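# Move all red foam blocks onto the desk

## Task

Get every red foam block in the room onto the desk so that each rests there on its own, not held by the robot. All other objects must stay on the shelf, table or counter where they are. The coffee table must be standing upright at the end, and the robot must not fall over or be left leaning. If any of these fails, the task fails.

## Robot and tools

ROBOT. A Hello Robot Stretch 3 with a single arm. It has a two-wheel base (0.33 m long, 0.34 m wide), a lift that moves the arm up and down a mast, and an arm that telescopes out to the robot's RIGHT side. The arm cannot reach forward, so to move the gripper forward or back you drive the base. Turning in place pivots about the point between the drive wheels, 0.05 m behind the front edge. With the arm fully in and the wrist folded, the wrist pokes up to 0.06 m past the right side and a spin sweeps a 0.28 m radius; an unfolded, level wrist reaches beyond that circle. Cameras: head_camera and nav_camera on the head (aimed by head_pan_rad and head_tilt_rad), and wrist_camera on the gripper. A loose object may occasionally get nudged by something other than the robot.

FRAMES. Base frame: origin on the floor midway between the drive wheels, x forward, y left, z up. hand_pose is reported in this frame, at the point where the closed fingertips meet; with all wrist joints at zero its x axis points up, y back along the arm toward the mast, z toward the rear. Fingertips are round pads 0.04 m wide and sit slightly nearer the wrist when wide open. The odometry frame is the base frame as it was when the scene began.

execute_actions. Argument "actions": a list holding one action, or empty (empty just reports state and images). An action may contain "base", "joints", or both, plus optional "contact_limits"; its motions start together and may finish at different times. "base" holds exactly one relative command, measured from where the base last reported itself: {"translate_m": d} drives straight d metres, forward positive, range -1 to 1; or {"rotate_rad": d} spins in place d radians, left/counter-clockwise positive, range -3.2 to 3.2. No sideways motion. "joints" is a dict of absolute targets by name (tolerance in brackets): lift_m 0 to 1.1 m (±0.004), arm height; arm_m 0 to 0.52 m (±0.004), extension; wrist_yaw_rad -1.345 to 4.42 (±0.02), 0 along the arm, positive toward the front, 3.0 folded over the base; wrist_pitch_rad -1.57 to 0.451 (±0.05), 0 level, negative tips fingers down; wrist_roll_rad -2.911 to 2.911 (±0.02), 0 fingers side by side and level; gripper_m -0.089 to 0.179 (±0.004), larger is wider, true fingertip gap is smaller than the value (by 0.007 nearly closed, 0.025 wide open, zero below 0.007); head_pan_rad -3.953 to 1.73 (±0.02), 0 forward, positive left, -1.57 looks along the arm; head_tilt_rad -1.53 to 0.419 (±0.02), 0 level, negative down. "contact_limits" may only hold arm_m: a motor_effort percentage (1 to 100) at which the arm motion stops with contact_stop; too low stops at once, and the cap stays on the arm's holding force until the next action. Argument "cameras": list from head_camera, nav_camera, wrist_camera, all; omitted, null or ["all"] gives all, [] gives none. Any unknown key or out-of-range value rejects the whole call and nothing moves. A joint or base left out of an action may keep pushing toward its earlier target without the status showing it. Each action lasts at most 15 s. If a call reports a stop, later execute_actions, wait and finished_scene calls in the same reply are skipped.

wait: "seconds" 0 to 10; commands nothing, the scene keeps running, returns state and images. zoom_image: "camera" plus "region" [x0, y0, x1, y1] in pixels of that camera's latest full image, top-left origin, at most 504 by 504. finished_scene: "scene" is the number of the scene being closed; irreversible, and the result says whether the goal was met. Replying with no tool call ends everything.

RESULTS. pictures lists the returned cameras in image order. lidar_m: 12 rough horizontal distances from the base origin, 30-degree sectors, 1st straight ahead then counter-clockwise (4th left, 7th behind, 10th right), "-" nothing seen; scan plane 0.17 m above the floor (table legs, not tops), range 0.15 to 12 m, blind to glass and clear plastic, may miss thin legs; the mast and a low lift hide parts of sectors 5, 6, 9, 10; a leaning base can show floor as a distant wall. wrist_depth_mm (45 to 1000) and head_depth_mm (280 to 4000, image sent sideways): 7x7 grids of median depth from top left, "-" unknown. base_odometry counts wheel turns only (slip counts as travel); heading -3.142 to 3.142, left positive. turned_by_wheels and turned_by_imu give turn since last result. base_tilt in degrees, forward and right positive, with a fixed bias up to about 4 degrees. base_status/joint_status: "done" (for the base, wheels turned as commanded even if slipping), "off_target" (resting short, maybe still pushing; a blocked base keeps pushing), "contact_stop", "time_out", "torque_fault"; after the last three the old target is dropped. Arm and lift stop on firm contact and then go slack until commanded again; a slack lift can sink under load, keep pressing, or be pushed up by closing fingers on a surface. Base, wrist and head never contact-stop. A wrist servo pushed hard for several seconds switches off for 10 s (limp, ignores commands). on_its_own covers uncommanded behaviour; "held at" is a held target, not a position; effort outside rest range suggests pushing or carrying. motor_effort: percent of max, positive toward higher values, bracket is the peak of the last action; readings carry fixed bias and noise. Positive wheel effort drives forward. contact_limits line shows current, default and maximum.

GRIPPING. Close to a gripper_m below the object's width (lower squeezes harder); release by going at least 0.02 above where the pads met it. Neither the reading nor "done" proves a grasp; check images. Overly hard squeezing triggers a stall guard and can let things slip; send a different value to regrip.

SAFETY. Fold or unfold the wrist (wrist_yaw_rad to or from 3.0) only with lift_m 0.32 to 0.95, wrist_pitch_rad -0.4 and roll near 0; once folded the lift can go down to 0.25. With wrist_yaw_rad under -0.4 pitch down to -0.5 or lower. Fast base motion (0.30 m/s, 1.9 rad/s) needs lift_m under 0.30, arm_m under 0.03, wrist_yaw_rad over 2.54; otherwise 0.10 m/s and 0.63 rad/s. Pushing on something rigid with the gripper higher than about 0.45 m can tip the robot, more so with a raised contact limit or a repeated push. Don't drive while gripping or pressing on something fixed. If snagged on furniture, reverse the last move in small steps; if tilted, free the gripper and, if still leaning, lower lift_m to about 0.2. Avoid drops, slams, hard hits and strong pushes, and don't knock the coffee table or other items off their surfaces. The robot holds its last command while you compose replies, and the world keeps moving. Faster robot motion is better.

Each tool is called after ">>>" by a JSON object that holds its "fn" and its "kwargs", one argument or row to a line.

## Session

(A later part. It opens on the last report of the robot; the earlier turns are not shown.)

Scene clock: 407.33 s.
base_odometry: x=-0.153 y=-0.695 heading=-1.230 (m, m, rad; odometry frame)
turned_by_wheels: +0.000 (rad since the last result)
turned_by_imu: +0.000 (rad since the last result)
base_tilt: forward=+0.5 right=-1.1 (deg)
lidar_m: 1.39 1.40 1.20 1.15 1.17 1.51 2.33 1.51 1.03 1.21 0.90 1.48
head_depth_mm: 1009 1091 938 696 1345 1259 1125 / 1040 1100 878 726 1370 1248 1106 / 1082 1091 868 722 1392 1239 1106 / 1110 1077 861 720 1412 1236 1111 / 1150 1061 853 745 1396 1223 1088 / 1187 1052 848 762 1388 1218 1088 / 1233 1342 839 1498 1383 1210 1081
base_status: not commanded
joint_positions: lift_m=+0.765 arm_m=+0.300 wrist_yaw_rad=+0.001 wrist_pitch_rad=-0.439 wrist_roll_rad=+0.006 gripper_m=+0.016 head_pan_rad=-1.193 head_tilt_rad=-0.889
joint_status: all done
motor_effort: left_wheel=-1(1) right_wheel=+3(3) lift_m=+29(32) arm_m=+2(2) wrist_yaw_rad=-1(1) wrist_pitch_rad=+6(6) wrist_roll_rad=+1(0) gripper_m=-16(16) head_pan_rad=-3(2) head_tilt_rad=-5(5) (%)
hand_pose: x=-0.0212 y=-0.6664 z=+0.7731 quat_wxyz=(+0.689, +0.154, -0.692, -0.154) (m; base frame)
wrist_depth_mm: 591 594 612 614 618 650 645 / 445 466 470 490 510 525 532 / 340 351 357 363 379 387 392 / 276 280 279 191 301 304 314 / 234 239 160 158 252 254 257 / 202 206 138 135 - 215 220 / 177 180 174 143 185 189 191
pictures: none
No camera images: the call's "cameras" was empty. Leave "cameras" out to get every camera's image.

>>> {"fn": "execute_actions", "kwargs": {
  "actions": [
    {"joints":{"lift_m":0.748}}
  ],
  "cameras": []
}}

>>> {"fn": "execute_actions", "kwargs": {
  "actions": [
    {"joints":{"gripper_m":0.13}}
  ],
  "cameras": ["wrist_camera"]
}}

>>> {"fn": "execute_actions", "kwargs": {
  "actions": [
    {"joints":{"lift_m":0.87}}
  ],
  "cameras": []
}}

>>> {"fn": "execute_actions", "kwargs": {
  "actions": [
    {"joints":{"arm_m":0.0}}
  ]
}}

Scene clock: 411.97 s.
base_odometry: x=-0.153 y=-0.695 heading=-1.230 (m, m, rad; odometry frame)
turned_by_wheels: +0.000 (rad since the last result)
turned_by_imu: +0.000 (rad since the last result)
base_tilt: forward=+0.4 right=-1.1 (deg)
lidar_m: 1.39 1.40 1.20 1.14 1.17 1.50 2.33 1.50 1.03 1.21 0.89 1.48
head_depth_mm: 1010 1093 926 685 1347 1258 1131 / 1040 1093 879 726 1370 1239 1107 / 1080 1090 870 724 1383 1246 1098 / 1117 1077 863 719 1417 1228 1115 / 1152 1067 853 747 1409 1223 1089 / 1193 1056 849 758 1386 1222 1079 / 1240 1347 841 1505 1387 1212 1085
base_status: not commanded
joint_positions: lift_m=+0.748 arm_m=+0.300 wrist_yaw_rad=+0.001 wrist_pitch_rad=-0.439 wrist_roll_rad=+0.006 gripper_m=+0.016 head_pan_rad=-1.193 head_tilt_rad=-0.889
joint_status: all done
motor_effort: left_wheel=-1(0) right_wheel=+3(2) lift_m=+29(28) arm_m=+2(2) wrist_yaw_rad=-1(0) wrist_pitch_rad=+6(6) wrist_roll_rad=+1(1) gripper_m=-16(16) head_pan_rad=-2(3) head_tilt_rad=-5(4) (%)
hand_pose: x=-0.0212 y=-0.6664 z=+0.7560 quat_wxyz=(+0.689, +0.154, -0.692, -0.154) (m; base frame)
wrist_depth_mm: 579 574 609 618 620 639 661 / 400 413 428 445 465 480 486 / 309 315 321 333 343 355 358 / 250 254 250 189 271 275 280 / 213 214 161 158 230 230 231 / 182 186 137 135 - 196 199 / 161 163 158 142 167 171 174
pictures: none
No camera images: the call's "cameras" was empty. Leave "cameras" out to get every camera's image.

Scene clock: 413.60 s.
base_odometry: x=-0.153 y=-0.695 heading=-1.230 (m, m, rad; odometry frame)
turned_by_wheels: +0.000 (rad since the last result)
turned_by_imu: +0.000 (rad since the last result)
base_tilt: forward=+0.5 right=-1.1 (deg)
lidar_m: 1.39 1.41 1.20 1.15 1.17 1.50 2.33 1.50 1.03 1.22 0.89 1.48
head_depth_mm: 1008 1090 927 684 1350 1262 1124 / 1039 1099 880 725 1364 1241 1103 / 1078 1091 868 726 1397 1244 1102 / 1110 1076 860 720 1415 1233 1118 / 1157 1070 851 744 1409 1222 1093 / 1195 1052 850 758 1377 1225 1085 / 1243 1347 842 1501 1379 1216 1082
base_status: not commanded
joint_positions: lift_m=+0.748 arm_m=+0.300 wrist_yaw_rad=+0.001 wrist_pitch_rad=-0.439 wrist_roll_rad=+0.006 gripper_m=+0.130 head_pan_rad=-1.193 head_tilt_rad=-0.889
joint_status: all done
motor_effort: left_wheel=-1(1) right_wheel=+3(3) lift_m=+29(29) arm_m=+2(2) wrist_yaw_rad=-1(1) wrist_pitch_rad=+6(6) wrist_roll_rad=+0(1) gripper_m=+0(86) head_pan_rad=-2(3) head_tilt_rad=-5(4) (%)
hand_pose: x=-0.0212 y=-0.6664 z=+0.7560 quat_wxyz=(+0.689, +0.154, -0.692, -0.154) (m; base frame)
wrist_depth_mm: 586 587 608 604 610 638 658 / 398 411 428 441 463 469 489 / 309 315 321 333 340 349 362 / 251 254 250 191 273 275 286 / 210 223 204 159 224 236 232 / 186 - 177 136 186 203 199 / 157 162 159 147 164 166 173
pictures: wrist_camera
Images, in order (width x height): wrist_camera 644x364.

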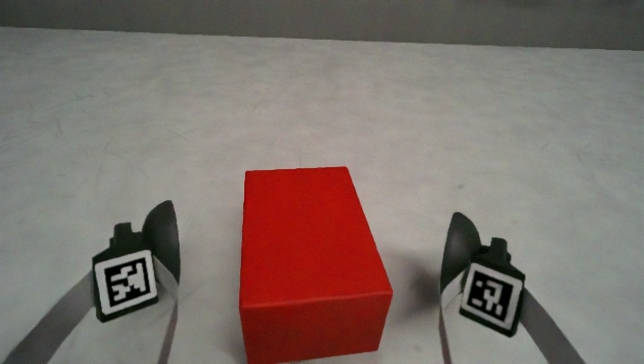

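Scene clock: 415.53 s.
base_odometry: x=-0.153 y=-0.695 heading=-1.230 (m, m, rad; odometry frame)
turned_by_wheels: +0.000 (rad since the last result)
turned_by_imu: +0.000 (rad since the last result)
base_tilt: forward=+0.5 right=-1.1 (deg)
lidar_m: 1.39 1.41 1.21 1.15 1.17 1.51 2.33 1.51 1.03 1.21 0.89 1.48
head_depth_mm: 1013 1104 909 732 1350 1259 1107 / 1040 1101 873 726 1370 1243 1108 / 1074 1087 869 723 1388 1242 1107 / 1112 1073 859 717 1410 1235 1122 / 1156 1065 854 744 1413 1225 1093 / 1190 1052 846 758 1378 1222 1082 / 1239 1350 843 1513 1390 1216 1083
base_status: not commanded
joint_positions: lift_m=+0.870 arm_m=+0.300 wrist_yaw_rad=+0.001 wrist_pitch_rad=-0.439 wrist_roll_rad=+0.006 gripper_m=+0.130 head_pan_rad=-1.193 head_tilt_rad=-0.889
joint_status: all done
motor_effort: left_wheel=-1(1) right_wheel=+2(2) lift_m=+37(39) arm_m=+2(2) wrist_yaw_rad=-1(2) wrist_pitch_rad=+6(6) wrist_roll_rad=+1(1) gripper_m=+0(0) head_pan_rad=-3(2) head_tilt_rad=-5(5) (%)
hand_pose: x=-0.0212 y=-0.6664 z=+0.8777 quat_wxyz=(+0.689, +0.154, -0.692, -0.154) (m; base frame)
wrist_depth_mm: 603 616 624 626 622 638 636 / 637 657 669 676 674 691 697 / 542 557 563 582 591 615 613 / 440 450 463 472 476 482 501 / 371 390 376 389 400 415 410 / 323 - 329 334 339 356 343 / 284 288 285 252 295 293 308
pictures: none
No camera images: the call's "cameras" was empty. Leave "cameras" out to get every camera's image.

Scene clock: 418.93 s.
base_odometry: x=-0.153 y=-0.695 heading=-1.230 (m, m, rad; odometry frame)
turned_by_wheels: +0.000 (rad since the last result)
turned_by_imu: +0.000 (rad since the last result)
base_tilt: forward=+0.5 right=-1.1 (deg)
lidar_m: 1.39 1.41 1.20 1.15 1.17 1.50 2.34 1.50 1.03 1.21 0.89 1.48
head_depth_mm: 1010 1086 883 747 - - - / 1043 1097 878 741 - - 1078 / 1079 1087 866 742 1394 1262 1103 / 1116 1076 861 719 1414 1233 1113 / 1146 1067 853 745 1398 1221 1090 / 1196 1052 847 759 1380 1219 1087 / 1243 1340 839 1507 1392 1214 1078
base_status: not commanded
joint_positions: lift_m=+0.870 arm_m=+0.002 wrist_yaw_rad=+0.001 wrist_pitch_rad=-0.439 wrist_roll_rad=+0.006 gripper_m=+0.130 head_pan_rad=-1.193 head_tilt_rad=-0.889
joint_status: all done
joint sent to its limit — the command would take arm_m past its lower limit, so that joint was sent only as far as its limit.
motor_effort: left_wheel=-2(1) right_wheel=+2(2) lift_m=+37(37) arm_m=-3(3) wrist_yaw_rad=-1(1) wrist_pitch_rad=+6(6) wrist_roll_rad=+1(1) gripper_m=+0(0) head_pan_rad=-2(2) head_tilt_rad=-5(5) (%)
hand_pose: x=-0.0213 y=-0.3682 z=+0.8777 quat_wxyz=(+0.689, +0.154, -0.692, -0.154) (m; base frame)
wrist_depth_mm: 858 870 881 856 909 927 924 / 717 721 749 782 809 817 852 / 549 571 565 551 597 584 602 / 445 452 455 455 475 482 498 / 374 389 386 389 392 414 415 / 326 - 333 340 335 358 351 / 295 299 304 307 313 - 324
pictures: head_camera (sideways: a quarter turn clockwise sets it upright), nav_camera (sideways: a quarter turn counterclockwise sets it upright), wrist_camera
Images, in order (width x height): head_camera 896x504, nav_camera 672x504, wrist_camera 644x364.

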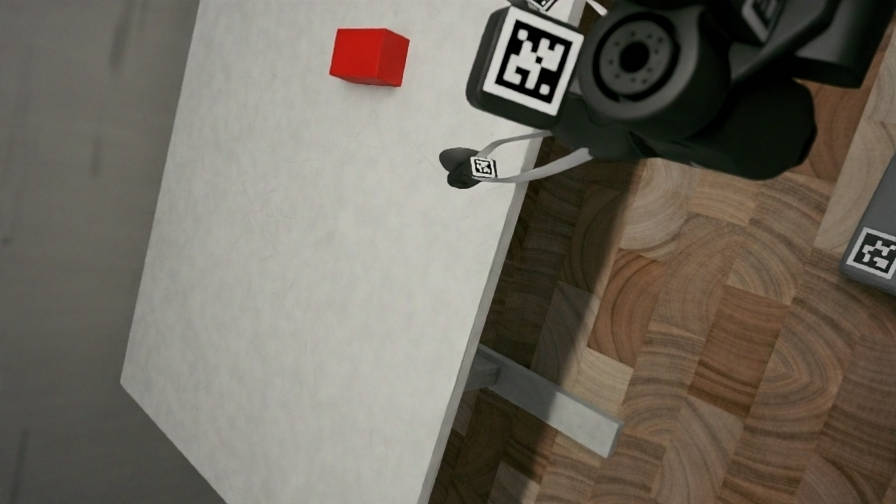

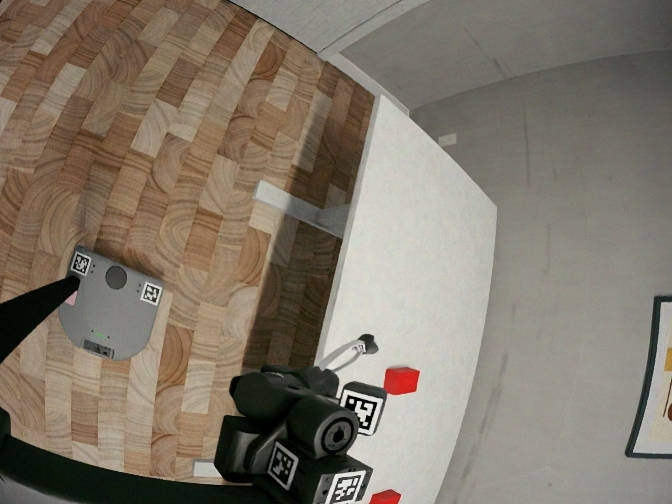

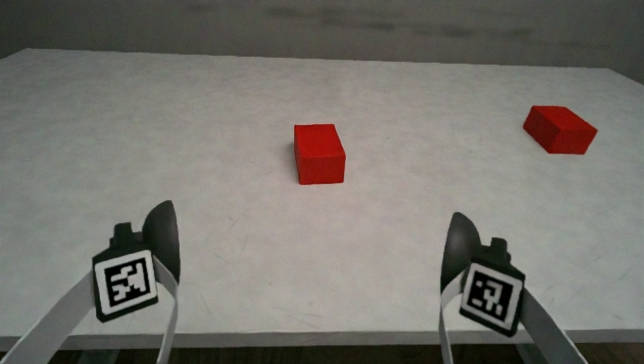

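>>> {"fn": "finished_scene", "kwargs": {
  "scene": 2
}}

The scene is finished: the task was done.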